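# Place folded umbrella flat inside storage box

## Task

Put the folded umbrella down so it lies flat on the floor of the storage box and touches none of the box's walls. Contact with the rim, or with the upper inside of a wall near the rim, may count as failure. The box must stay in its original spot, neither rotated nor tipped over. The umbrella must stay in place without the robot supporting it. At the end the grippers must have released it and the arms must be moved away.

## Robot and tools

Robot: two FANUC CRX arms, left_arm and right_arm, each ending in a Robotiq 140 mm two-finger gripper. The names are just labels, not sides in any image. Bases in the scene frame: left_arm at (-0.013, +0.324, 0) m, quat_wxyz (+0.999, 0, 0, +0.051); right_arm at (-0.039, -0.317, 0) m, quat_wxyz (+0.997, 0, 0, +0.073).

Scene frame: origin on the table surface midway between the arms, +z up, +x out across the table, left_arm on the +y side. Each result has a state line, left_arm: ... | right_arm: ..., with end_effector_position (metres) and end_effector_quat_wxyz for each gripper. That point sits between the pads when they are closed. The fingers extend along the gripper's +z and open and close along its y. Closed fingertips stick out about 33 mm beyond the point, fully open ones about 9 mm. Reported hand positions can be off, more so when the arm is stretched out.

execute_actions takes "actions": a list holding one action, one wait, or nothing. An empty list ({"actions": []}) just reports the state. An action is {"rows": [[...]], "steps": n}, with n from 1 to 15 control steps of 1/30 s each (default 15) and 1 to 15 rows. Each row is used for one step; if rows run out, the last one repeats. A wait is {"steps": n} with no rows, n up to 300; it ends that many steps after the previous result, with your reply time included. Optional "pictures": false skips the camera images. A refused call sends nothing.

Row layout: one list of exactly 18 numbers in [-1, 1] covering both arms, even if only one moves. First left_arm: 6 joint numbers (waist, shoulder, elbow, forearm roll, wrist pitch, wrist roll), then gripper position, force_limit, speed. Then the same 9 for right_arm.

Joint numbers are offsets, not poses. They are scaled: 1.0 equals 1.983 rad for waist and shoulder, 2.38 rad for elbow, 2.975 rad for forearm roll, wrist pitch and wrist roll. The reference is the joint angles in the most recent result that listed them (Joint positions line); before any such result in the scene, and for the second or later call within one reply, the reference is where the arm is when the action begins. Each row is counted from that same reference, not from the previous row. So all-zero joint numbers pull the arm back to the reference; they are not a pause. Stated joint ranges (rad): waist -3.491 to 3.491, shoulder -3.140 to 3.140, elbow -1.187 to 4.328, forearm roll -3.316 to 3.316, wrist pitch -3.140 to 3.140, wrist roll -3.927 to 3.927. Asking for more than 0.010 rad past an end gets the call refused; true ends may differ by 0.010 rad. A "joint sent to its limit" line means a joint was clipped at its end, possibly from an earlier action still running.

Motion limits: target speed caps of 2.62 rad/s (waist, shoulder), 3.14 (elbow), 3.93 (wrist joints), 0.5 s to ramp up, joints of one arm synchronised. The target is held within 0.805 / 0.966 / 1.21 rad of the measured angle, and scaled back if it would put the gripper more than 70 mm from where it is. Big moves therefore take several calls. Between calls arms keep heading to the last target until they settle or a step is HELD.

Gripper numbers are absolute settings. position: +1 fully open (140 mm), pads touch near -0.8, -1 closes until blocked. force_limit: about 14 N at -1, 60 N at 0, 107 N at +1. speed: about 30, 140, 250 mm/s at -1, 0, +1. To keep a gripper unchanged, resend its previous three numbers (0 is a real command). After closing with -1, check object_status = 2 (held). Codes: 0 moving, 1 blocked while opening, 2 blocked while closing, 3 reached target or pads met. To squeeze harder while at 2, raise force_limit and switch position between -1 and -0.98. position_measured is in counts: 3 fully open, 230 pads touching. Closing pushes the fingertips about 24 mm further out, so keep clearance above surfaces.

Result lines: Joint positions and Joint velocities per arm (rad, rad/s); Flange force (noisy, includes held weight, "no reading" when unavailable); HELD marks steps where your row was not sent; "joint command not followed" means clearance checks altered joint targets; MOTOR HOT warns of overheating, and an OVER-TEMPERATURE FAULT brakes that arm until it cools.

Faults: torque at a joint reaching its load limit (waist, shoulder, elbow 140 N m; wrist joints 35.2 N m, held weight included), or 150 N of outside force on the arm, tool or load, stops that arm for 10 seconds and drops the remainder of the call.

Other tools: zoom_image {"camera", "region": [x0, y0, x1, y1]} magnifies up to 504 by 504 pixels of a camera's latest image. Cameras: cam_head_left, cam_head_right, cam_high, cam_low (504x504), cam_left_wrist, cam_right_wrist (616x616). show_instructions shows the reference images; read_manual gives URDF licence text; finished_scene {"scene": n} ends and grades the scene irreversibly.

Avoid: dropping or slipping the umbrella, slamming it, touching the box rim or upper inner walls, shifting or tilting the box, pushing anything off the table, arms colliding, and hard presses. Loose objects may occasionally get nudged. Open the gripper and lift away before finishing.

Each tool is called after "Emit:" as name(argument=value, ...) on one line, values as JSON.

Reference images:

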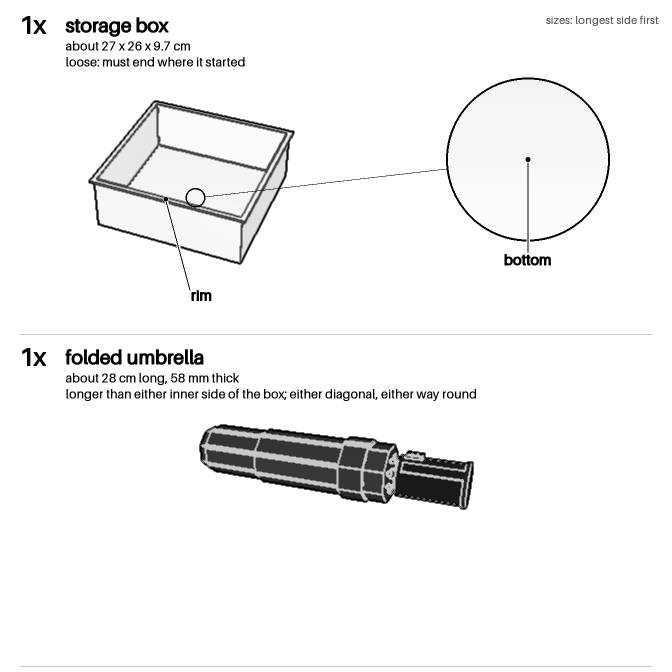

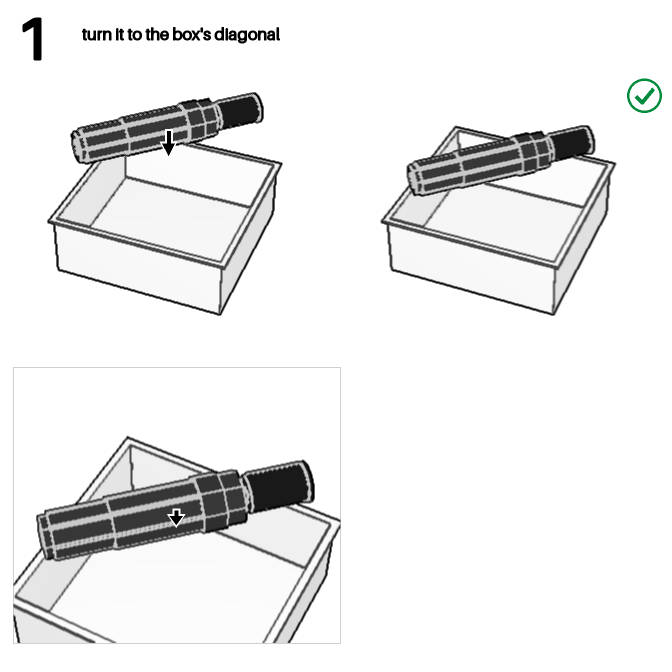

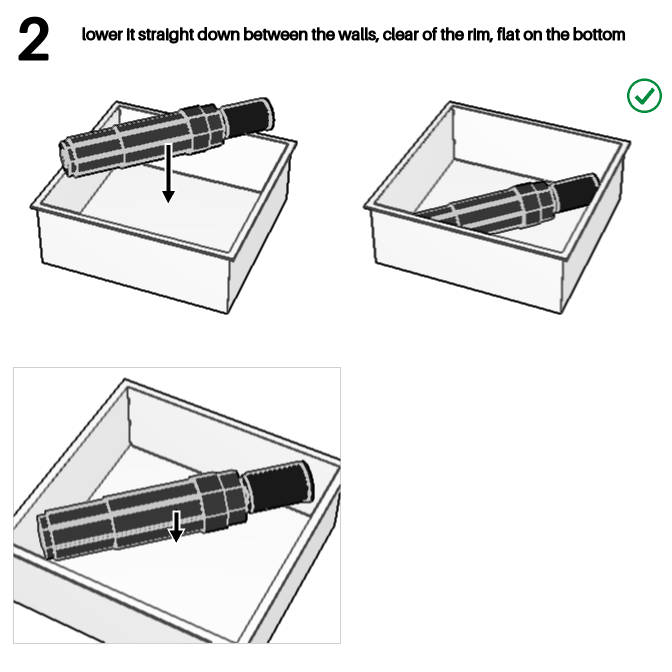

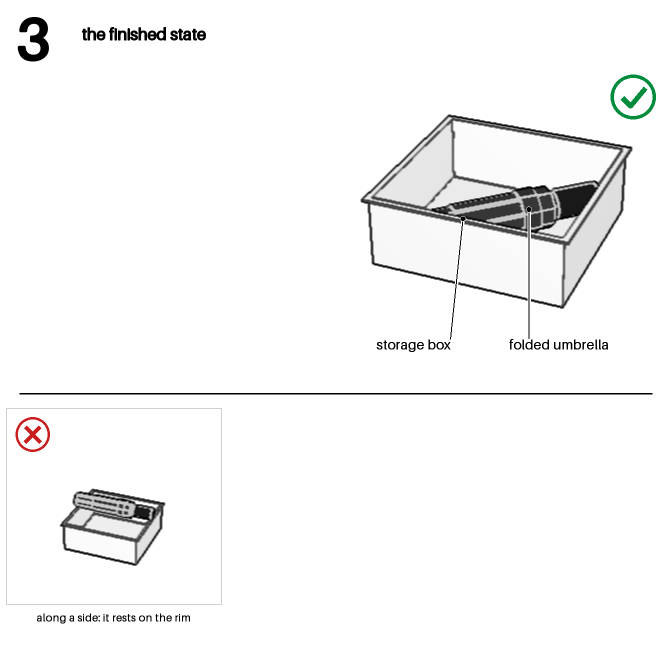

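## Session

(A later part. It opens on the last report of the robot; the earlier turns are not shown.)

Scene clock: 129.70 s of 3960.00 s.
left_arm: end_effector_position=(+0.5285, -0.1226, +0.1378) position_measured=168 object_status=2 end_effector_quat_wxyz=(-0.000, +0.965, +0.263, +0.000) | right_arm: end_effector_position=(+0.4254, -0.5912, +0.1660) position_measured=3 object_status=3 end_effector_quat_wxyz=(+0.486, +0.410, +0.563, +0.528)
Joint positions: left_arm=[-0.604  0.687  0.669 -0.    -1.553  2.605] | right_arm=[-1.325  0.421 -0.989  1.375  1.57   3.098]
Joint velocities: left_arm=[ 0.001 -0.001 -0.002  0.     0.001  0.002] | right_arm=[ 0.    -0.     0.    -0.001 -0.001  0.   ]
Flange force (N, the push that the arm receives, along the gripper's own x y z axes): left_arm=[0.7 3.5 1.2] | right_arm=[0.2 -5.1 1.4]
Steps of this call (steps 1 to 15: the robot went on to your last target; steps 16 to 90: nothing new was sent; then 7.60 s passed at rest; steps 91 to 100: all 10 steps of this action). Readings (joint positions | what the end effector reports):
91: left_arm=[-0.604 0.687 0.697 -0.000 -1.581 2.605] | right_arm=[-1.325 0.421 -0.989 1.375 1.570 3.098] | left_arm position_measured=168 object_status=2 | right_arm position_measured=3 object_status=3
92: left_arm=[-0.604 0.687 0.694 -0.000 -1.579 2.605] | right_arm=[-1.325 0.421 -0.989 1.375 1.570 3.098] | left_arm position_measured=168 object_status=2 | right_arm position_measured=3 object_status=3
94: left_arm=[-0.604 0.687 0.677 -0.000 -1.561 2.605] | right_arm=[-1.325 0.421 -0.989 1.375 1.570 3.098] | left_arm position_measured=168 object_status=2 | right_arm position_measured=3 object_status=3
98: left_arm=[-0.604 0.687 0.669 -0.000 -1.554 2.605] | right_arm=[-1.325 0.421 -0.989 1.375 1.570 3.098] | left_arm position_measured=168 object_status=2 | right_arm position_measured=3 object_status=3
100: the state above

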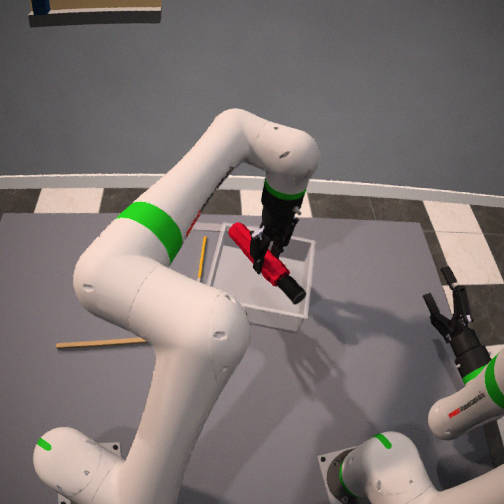

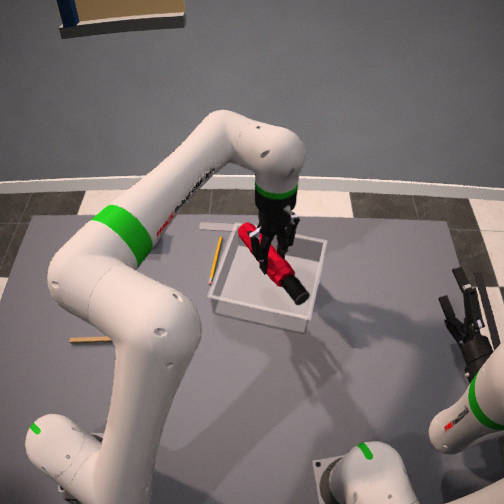

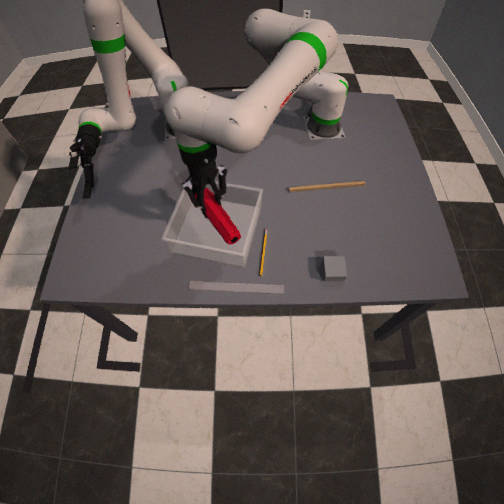

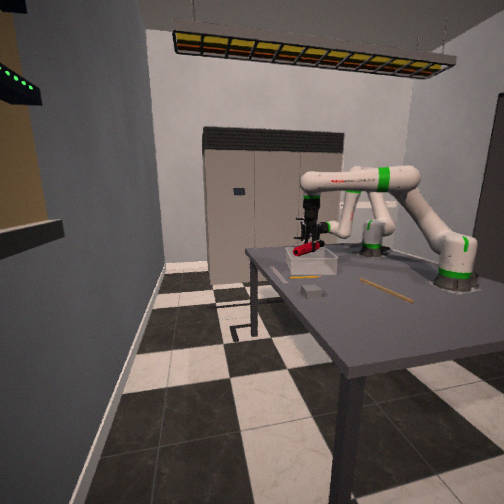

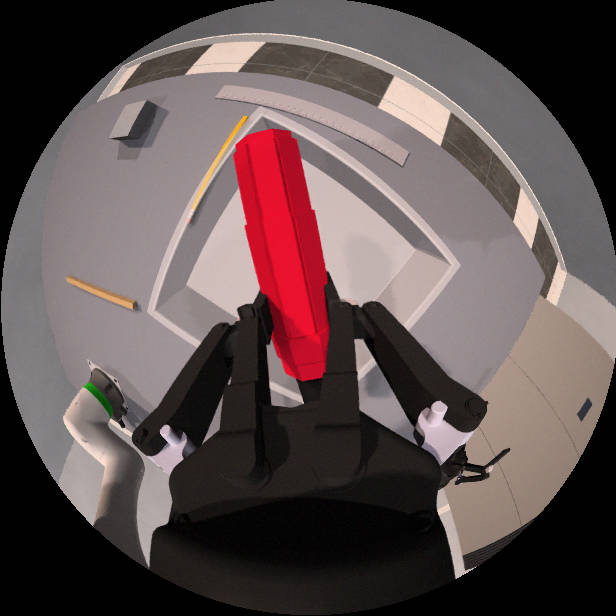

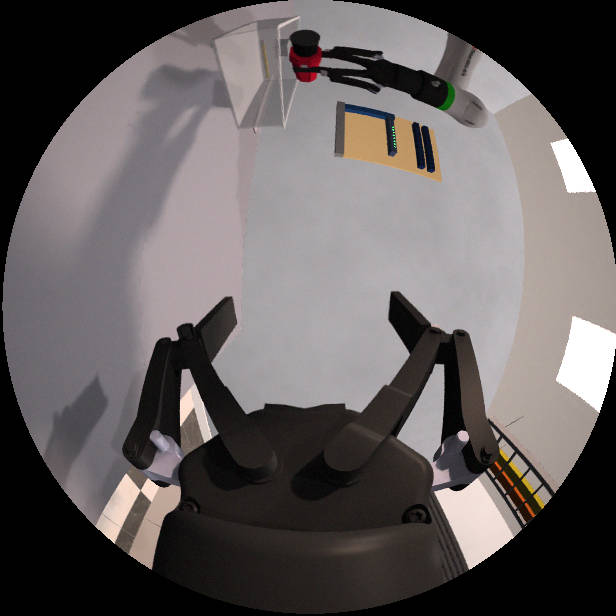

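Emit:
execute_actions(actions=[{"rows":[[0,-0.008,-0.0105,0,0.0031,0,-1,0,0,0,0,0,0,0,0,1,0,0],[0,-0.008,-0.0105,0,0.0031,0,-1,0,0,0,0,0,0,0,0,1,0,0],[0,-0.008,-0.0105,0,0.0031,0,-1,0,0,0,0,0,0,0,0,1,0,0],[0,-0.008,-0.0105,0,0.0031,0,-1,0,0,0,0,0,0,0,0,1,0,0],[0,-0.008,-0.0105,0,0.0031,0,-1,0,0,0,0,0,0,0,0,1,0,0],[0,-0.008,-0.0105,0,0.0031,0,-1,0,0,0,0,0,0,0,0,1,0,0],[0,-0.0074,-0.0185,0,0.010,0,-1,0,0,0,0,0,0,0,0,1,0,0],[0,-0.0068,-0.0226,0,0.0137,0,-1,0,0,0,0,0,0,0,0,1,0,0]],"steps":15}])

Emit:
zoom_image(camera="cam_high", region=[150,150,290,280])

Emit:
zoom_image(camera="cam_head_right", region=[200,190,350,340])

Scene clock: 144.63 s of 3960.00 s.
left_arm: end_effector_position=(+0.5243, -0.1203, +0.1241) position_measured=168 object_status=2 end_effector_quat_wxyz=(-0.000, +0.965, +0.263, +0.000) | right_arm: end_effector_position=(+0.4254, -0.5912, +0.1660) position_measured=3 object_status=3 end_effector_quat_wxyz=(+0.486, +0.410, +0.563, +0.528)
Joint positions: left_arm=[-0.604  0.673  0.616 -0.    -1.513  2.605] | right_arm=[-1.325  0.421 -0.989  1.375  1.57   3.098]
Joint velocities: left_arm=[ 0.001  0.001 -0.003  0.     0.003 -0.   ] | right_arm=[-0.     0.001  0.     0.001 -0.001 -0.   ]
Flange force (N, the push that the arm receives, along the gripper's own x y z axes): left_arm=[1.4 3.2 1.5] | right_arm=[0.6 -4.7 0.1]
Steps of this call (steps 1 to 15: the robot went on to your last target; steps 16 to 90: nothing new was sent; then 11.43 s passed at rest; steps 91 to 105: all 15 steps of this action). Readings (joint positions | what the end effector reports):
91: left_arm=[-0.604 0.687 0.669 -0.000 -1.553 2.605] | right_arm=[-1.325 0.421 -0.989 1.375 1.570 3.098] | left_arm position_measured=168 object_status=2 | right_arm position_measured=3 object_status=3
92: left_arm=[-0.604 0.685 0.666 -0.000 -1.552 2.605] | right_arm=[-1.325 0.421 -0.989 1.375 1.570 3.098] | left_arm position_measured=168 object_status=2 | right_arm position_measured=3 object_status=3
94: left_arm=[-0.604 0.675 0.651 -0.000 -1.547 2.605] | right_arm=[-1.325 0.421 -0.989 1.375 1.570 3.098] | left_arm position_measured=168 object_status=2 | right_arm position_measured=3 object_status=3
98: left_arm=[-0.604 0.671 0.642 -0.000 -1.541 2.605] | right_arm=[-1.325 0.421 -0.989 1.375 1.570 3.098] | left_arm position_measured=168 object_status=2 | right_arm position_measured=3 object_status=3
105: the state above

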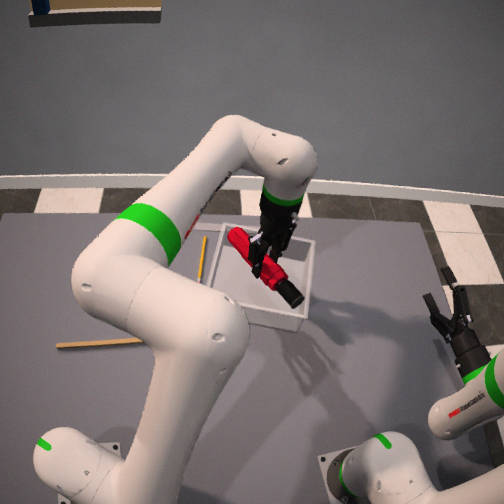

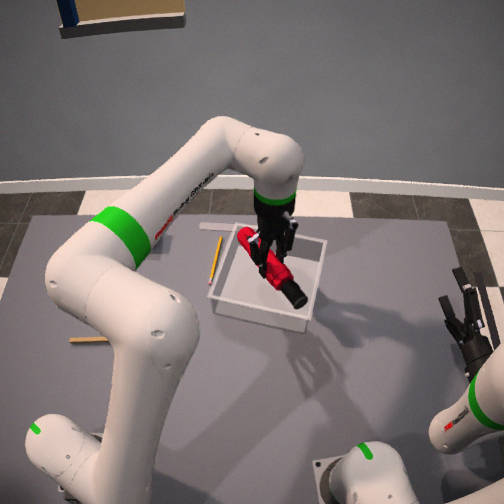

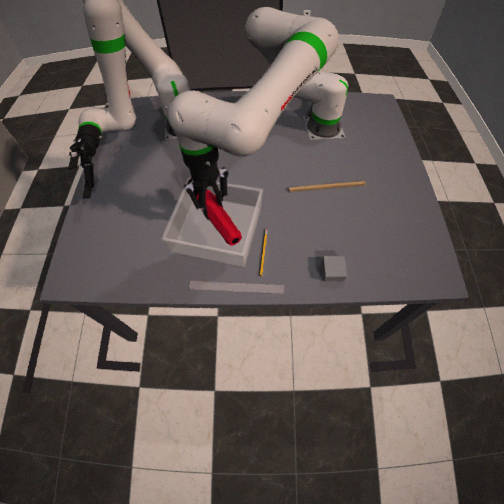

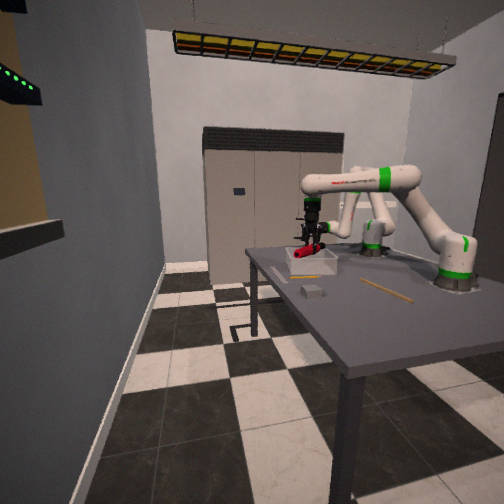

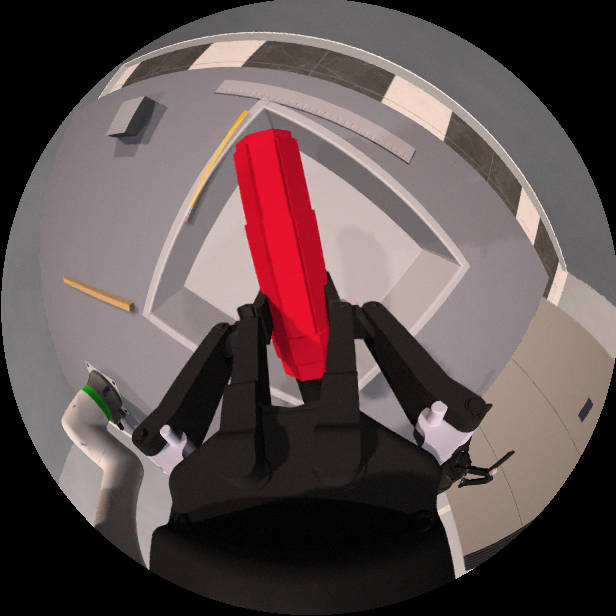

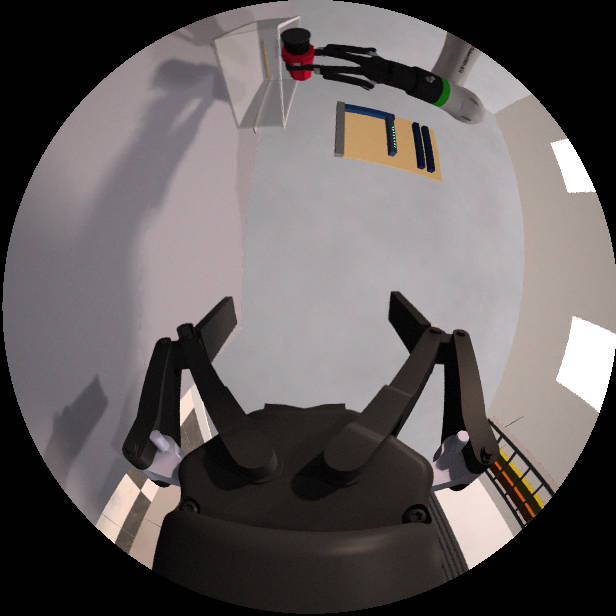

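Region (150, 150, 290, 280) of cam_high's 504x504 image, scaled by 3.600, with more detail than that image has; it fills the top 468 rows of this view, and the rest is white.

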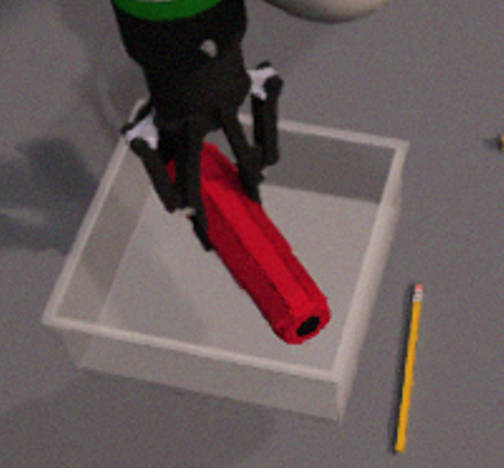

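Region (200, 190, 350, 340) of cam_head_right's 504x504 image, scaled by 3.360, with more detail than that image has.

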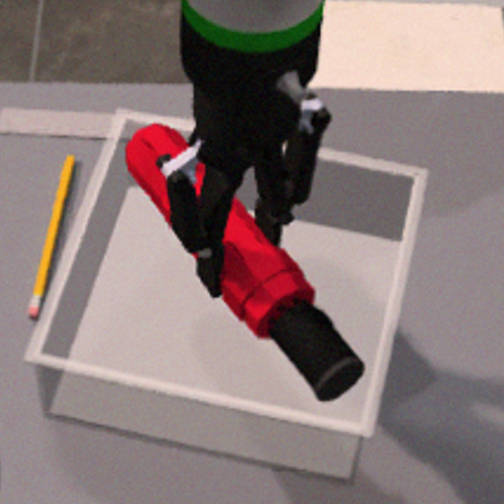

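Emit:
execute_actions(actions=[{"rows":[[0,0.0007,-0.005,0,0.0044,0,-1,0,0,0,0,0,0,0,0,1,0,0],[0,0.0014,-0.010,0,0.0088,0,-1,0,0,0,0,0,0,0,0,1,0,0],[0,0.0021,-0.015,0,0.0133,0,-1,0,0,0,0,0,0,0,0,1,0,0],[0,0.0028,-0.020,0,0.0177,0,-1,0,0,0,0,0,0,0,0,1,0,0],[0,0.0039,-0.0243,0,0.0219,0,-1,0,0,0,0,0,0,0,0,1,0,0],[0,0.005,-0.0286,0,0.0261,0,-1,0,0,0,0,0,0,0,0,1,0,0],[0,0.0062,-0.0329,0,0.0303,0,-1,0,0,0,0,0,0,0,0,1,0,0],[0,0.0075,-0.0371,0,0.0346,0,-1,0,0,0,0,0,0,0,0,1,0,0],[0,0.0089,-0.0413,0,0.0388,0,-1,0,0,0,0,0,0,0,0,1,0,0]],"steps":15}])

Emit:
zoom_image(camera="cam_high", region=[150,150,290,280])

Emit:
zoom_image(camera="cam_head_right", region=[200,190,350,340])

Scene clock: 156.07 s of 3960.00 s.
left_arm: end_effector_position=(+0.5241, -0.1202, +0.0704) position_measured=168 object_status=2 end_effector_quat_wxyz=(-0.000, +0.965, +0.263, +0.000) | right_arm: end_effector_position=(+0.4254, -0.5912, +0.1660) position_measured=3 object_status=3 end_effector_quat_wxyz=(+0.486, +0.410, +0.563, +0.528)
Joint positions: left_arm=[-0.604  0.691  0.518 -0.    -1.398  2.605] | right_arm=[-1.325  0.421 -0.989  1.375  1.57   3.098]
Joint velocities: left_arm=[ 0.001  0.    -0.009  0.     0.008 -0.001] | right_arm=[-0.001  0.    -0.     0.    -0.    -0.   ]
Flange force (N, the push that the arm receives, along the gripper's own x y z axes): left_arm=[0.1 1.7 1.0] | right_arm=[-0.7 -6.3 0.7]
Steps of this call (steps 1 to 15: the robot went on to your last target; steps 16 to 90: nothing new was sent; then 7.93 s passed at rest; steps 91 to 105: all 15 steps of this action). Readings (joint positions | what the end effector reports):
91: left_arm=[-0.604 0.673 0.615 -0.000 -1.513 2.605] | right_arm=[-1.325 0.421 -0.989 1.375 1.570 3.098] | left_arm position_measured=168 object_status=2 | right_arm position_measured=3 object_status=3
92: left_arm=[-0.604 0.674 0.613 -0.000 -1.510 2.605] | right_arm=[-1.325 0.421 -0.989 1.375 1.570 3.098] | left_arm position_measured=168 object_status=2 | right_arm position_measured=3 object_status=3
94: left_arm=[-0.604 0.675 0.598 -0.000 -1.494 2.605] | right_arm=[-1.325 0.421 -0.989 1.375 1.570 3.098] | left_arm position_measured=168 object_status=2 | right_arm position_measured=3 object_status=3
98: left_arm=[-0.604 0.682 0.557 -0.000 -1.447 2.605] | right_arm=[-1.325 0.421 -0.989 1.375 1.570 3.098] | left_arm position_measured=168 object_status=2 | right_arm position_measured=3 object_status=3
105: the state above

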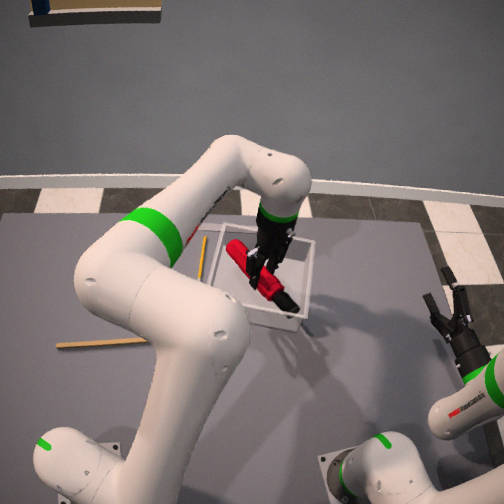

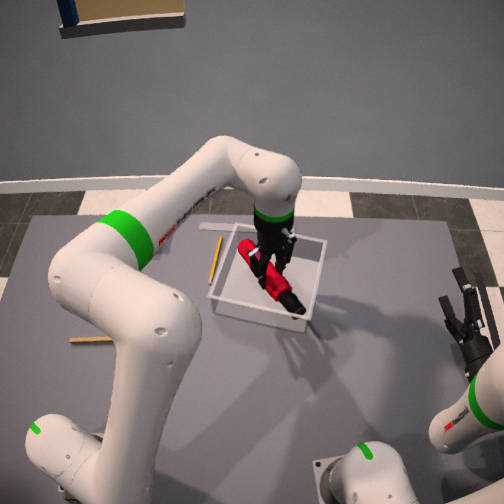

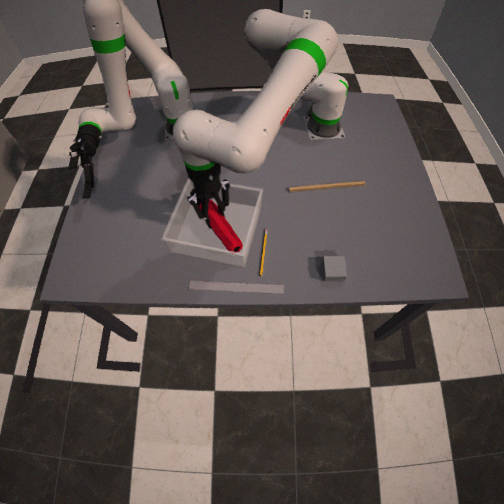

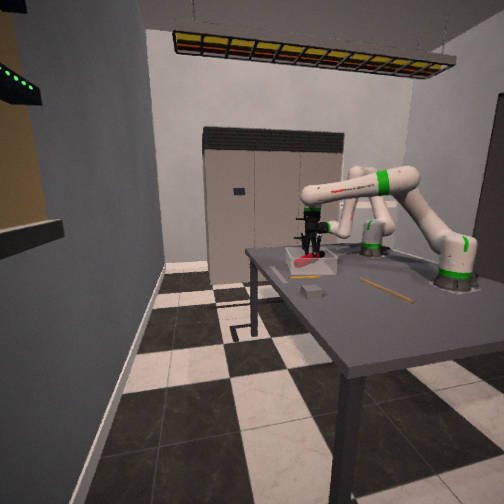

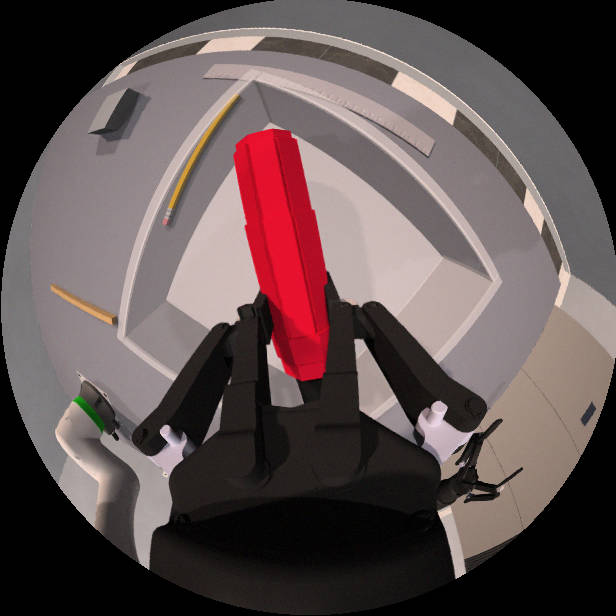

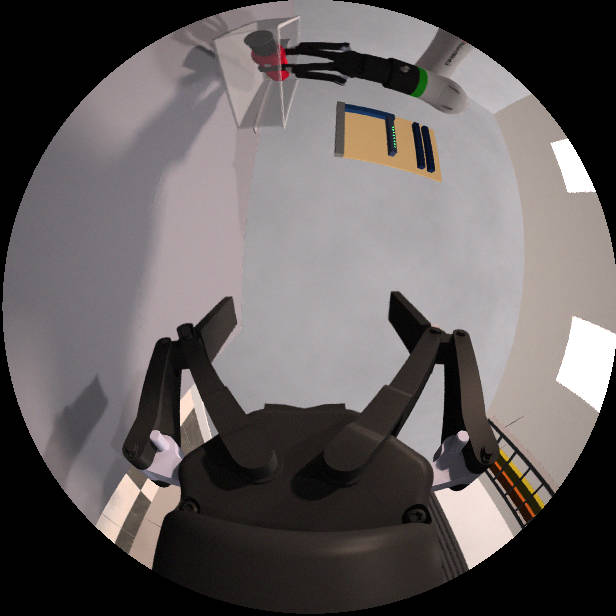

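Region (150, 150, 290, 280) of cam_high's 504x504 image, scaled by 3.600, with more detail than that image has; it fills the top 468 rows of this view, and the rest is white.

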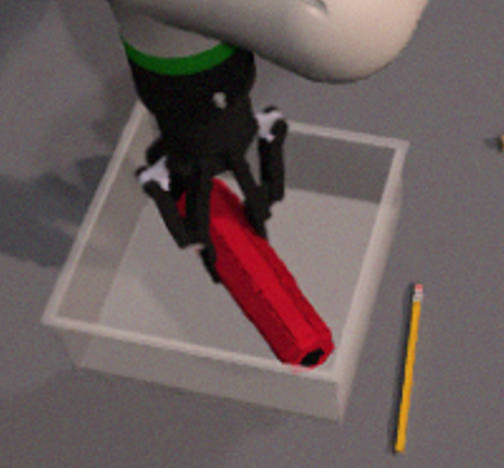

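Region (200, 190, 350, 340) of cam_head_right's 504x504 image, scaled by 3.360, with more detail than that image has.

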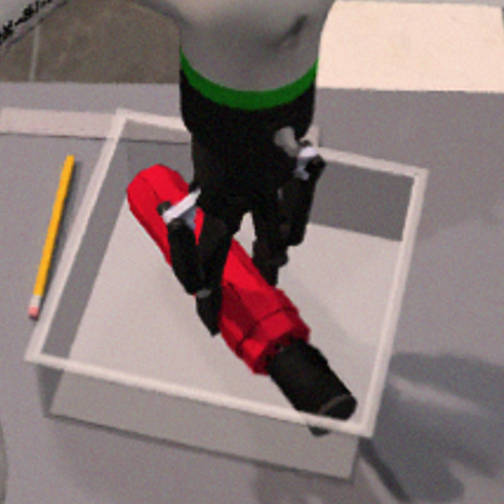

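Emit:
execute_actions(actions=[{"rows":[[0,0.0013,-0.003,0,0.0033,0,-1,0,0,0,0,0,0,0,0,1,0,0],[0,0.0026,-0.006,0,0.0066,0,-1,0,0,0,0,0,0,0,0,1,0,0],[0,0.004,-0.009,0,0.0098,0,-1,0,0,0,0,0,0,0,0,1,0,0],[0,0.0053,-0.012,0,0.0131,0,-1,0,0,0,0,0,0,0,0,1,0,0],[0,0.0066,-0.015,0,0.0164,0,-1,0,0,0,0,0,0,0,0,1,0,0]],"steps":14}], pictures=false)

Scene clock: 162.93 s of 3960.00 s.
left_arm: end_effector_position=(+0.5241, -0.1202, +0.0464) position_measured=168 object_status=2 end_effector_quat_wxyz=(-0.000, +0.965, +0.263, +0.000) | right_arm: end_effector_position=(+0.4254, -0.5912, +0.1660) position_measured=3 object_status=3 end_effector_quat_wxyz=(+0.486, +0.410, +0.563, +0.528)
Joint positions: left_arm=[-0.604  0.704  0.482 -0.    -1.349  2.605] | right_arm=[-1.325  0.421 -0.989  1.375  1.57   3.098]
Joint velocities: left_arm=[-0.    -0.    -0.001 -0.     0.001  0.   ] | right_arm=[-0.     0.001  0.    -0.     0.    -0.   ]
Flange force (N, the push that the arm receives, along the gripper's own x y z axes): left_arm=[0.6 2.9 0.7] | right_arm=[0.8 -5.2 1.8]
Steps of this call (steps 1 to 15: the robot went on to your last target; steps 16 to 90: nothing new was sent; then 3.40 s passed at rest; steps 91 to 104: all 14 steps of this action). Readings (joint positions | what the end effector reports):
91: left_arm=[-0.604 0.691 0.517 -0.000 -1.397 2.605] | right_arm=[-1.325 0.421 -0.989 1.375 1.570 3.098] | left_arm position_measured=168 object_status=2 | right_arm position_measured=3 object_status=3
92: left_arm=[-0.604 0.692 0.516 -0.000 -1.395 2.605] | right_arm=[-1.325 0.421 -0.989 1.375 1.570 3.098] | left_arm position_measured=168 object_status=2 | right_arm position_measured=3 object_status=3
94: left_arm=[-0.604 0.695 0.506 -0.000 -1.382 2.605] | right_arm=[-1.325 0.421 -0.989 1.375 1.570 3.098] | left_arm position_measured=168 object_status=2 | right_arm position_measured=3 object_status=3
98: left_arm=[-0.604 0.703 0.484 -0.000 -1.352 2.605] | right_arm=[-1.325 0.421 -0.989 1.375 1.570 3.098] | left_arm position_measured=168 object_status=2 | right_arm position_measured=3 object_status=3
104: the state above

Emit:
execute_actions(actions=[{"rows":[[0,0.0008,-0.0018,0,0.002,0,-1,0,0,0,0,0,0,0,0,1,0,0],[0,0.0017,-0.0037,0,0.0041,0,-1,0,0,0,0,0,0,0,0,1,0,0]],"steps":10}], pictures=false)

Scene clock: 166.17 s of 3960.00 s.
left_arm: end_effector_position=(+0.5241, -0.1202, +0.0407) position_measured=168 object_status=2 end_effector_quat_wxyz=(+0.000, +0.965, +0.263, +0.000) | right_arm: end_effector_position=(+0.4254, -0.5912, +0.1660) position_measured=3 object_status=3 end_effector_quat_wxyz=(+0.486, +0.410, +0.563, +0.528)
Joint positions: left_arm=[-0.604  0.707  0.474 -0.    -1.337  2.605] | right_arm=[-1.325  0.421 -0.989  1.375  1.57   3.098]
Joint velocities: left_arm=[-0.     0.003 -0.002  0.     0.002 -0.   ] | right_arm=[ 0.001  0.001 -0.     0.002  0.001  0.   ]
Flange force (N, the push that the arm receives, along the gripper's own x y z axes): left_arm=[-1.4 -2.1 -42.0] | right_arm=[-0.8 -5.8 1.2]
Steps of this call (steps 1 to 15: the robot went on to your last target; steps 16 to 87: nothing new was sent; steps 88 to 97: all 10 steps of this action). Readings (joint positions | what the end effector reports):
88: left_arm=[-0.604 0.704 0.482 -0.000 -1.349 2.605] | right_arm=[-1.325 0.421 -0.989 1.375 1.570 3.098] | left_arm position_measured=168 object_status=2 | right_arm position_measured=3 object_status=3
89: left_arm=[-0.604 0.704 0.481 -0.000 -1.347 2.605] | right_arm=[-1.325 0.421 -0.989 1.375 1.570 3.098] | left_arm position_measured=168 object_status=2 | right_arm position_measured=3 object_status=3
91: left_arm=[-0.604 0.706 0.476 -0.000 -1.340 2.605] | right_arm=[-1.325 0.421 -0.989 1.375 1.570 3.098] | left_arm position_measured=168 object_status=2 | right_arm position_measured=3 object_status=3
95: left_arm=[-0.604 0.707 0.474 -0.000 -1.337 2.605] | right_arm=[-1.325 0.421 -0.989 1.375 1.570 3.098] | left_arm position_measured=168 object_status=2 | right_arm position_measured=3 object_status=3
97: the state above

Emit:
execute_actions(actions=[{"rows":[[0,-0.0009,0.002,0,-0.0022,0,-1,0,0,0,0,0,0,0,0,1,0,0],[0,-0.0009,0.002,0,-0.0022,0,-1,0,0,0,0,0,0,0,0,1,0,0],[0,-0.0009,0.002,0,-0.0022,0,-1,0,0,0,0,0,0,0,0,1,0,0],[0,-0.0009,0.002,0,-0.0022,0,0.3,0,-0.5,0,0,0,0,0,0,1,0,0]],"steps":15}])

Scene clock: 172.97 s of 3960.00 s.
left_arm: end_effector_position=(+0.5241, -0.1202, +0.0438) position_measured=120 object_status=0 end_effector_quat_wxyz=(-0.000, +0.965, +0.263, +0.000) | right_arm: end_effector_position=(+0.4254, -0.5912, +0.1660) position_measured=3 object_status=3 end_effector_quat_wxyz=(+0.486, +0.410, +0.563, +0.528)
Joint positions: left_arm=[-0.604  0.705  0.478 -0.    -1.343  2.605] | right_arm=[-1.325  0.421 -0.989  1.375  1.57   3.098]
Joint velocities: left_arm=[-0.    -0.001  0.     0.002 -0.    -0.   ] | right_arm=[-0.001  0.002  0.     0.    -0.002  0.001]
Flange force (N, the push that the arm receives, along the gripper's own x y z axes): left_arm=[1.6 4.3 -1.0] | right_arm=[1.5 -4.1 1.2]
Steps of this call (steps 1 to 15: the robot went on to your last target; steps 16 to 90: nothing new was sent; then 3.30 s passed at rest; steps 91 to 105: all 15 steps of this action). Readings (joint positions | what the end effector reports):
91: left_arm=[-0.604 0.707 0.473 -0.000 -1.337 2.605] | right_arm=[-1.325 0.421 -0.989 1.375 1.570 3.098] | left_arm position_measured=168 object_status=2 | right_arm position_measured=3 object_status=3
92: left_arm=[-0.604 0.707 0.474 -0.000 -1.338 2.605] | right_arm=[-1.325 0.421 -0.989 1.375 1.570 3.098] | left_arm position_measured=168 object_status=2 | right_arm position_measured=3 object_status=3
94: left_arm=[-0.604 0.706 0.477 -0.001 -1.342 2.605] | right_arm=[-1.325 0.421 -0.989 1.375 1.570 3.098] | left_arm position_measured=168 object_status=0 | right_arm position_measured=3 object_status=3
98: left_arm=[-0.604 0.706 0.478 -0.001 -1.343 2.605] | right_arm=[-1.325 0.421 -0.989 1.375 1.570 3.098] | left_arm position_measured=153 object_status=0 | right_arm position_measured=3 object_status=3
105: the state above

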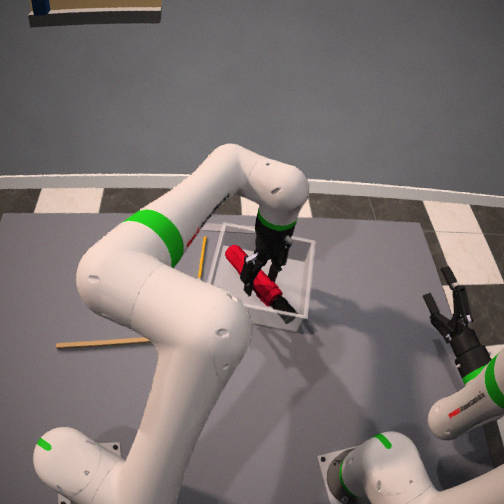

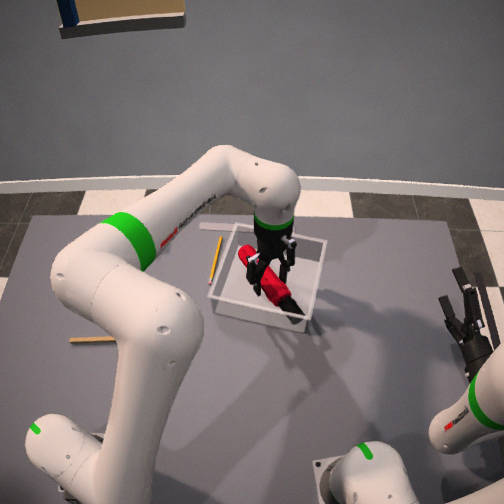

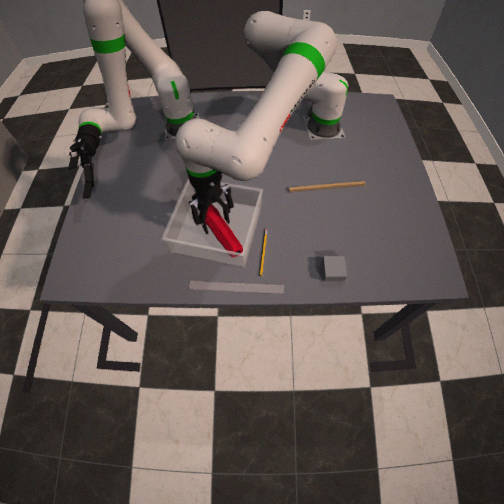

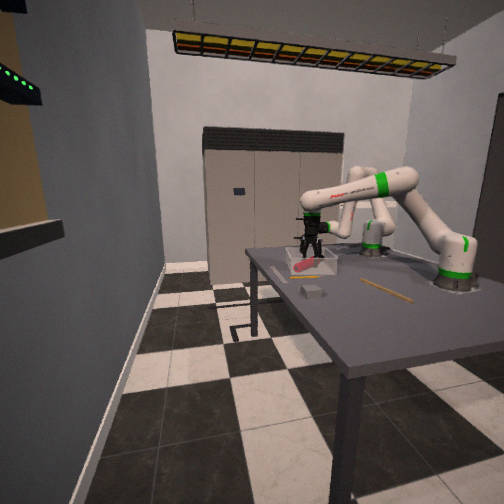

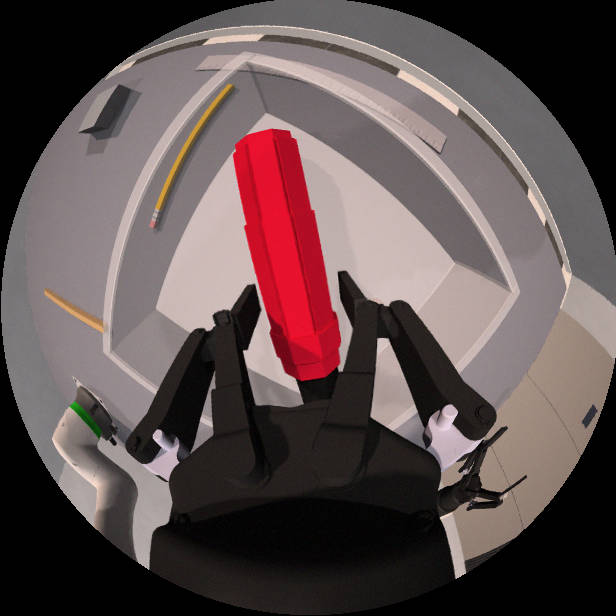

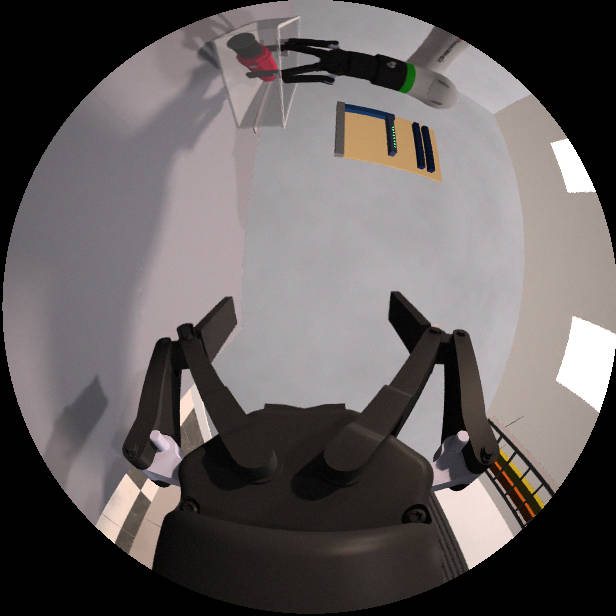

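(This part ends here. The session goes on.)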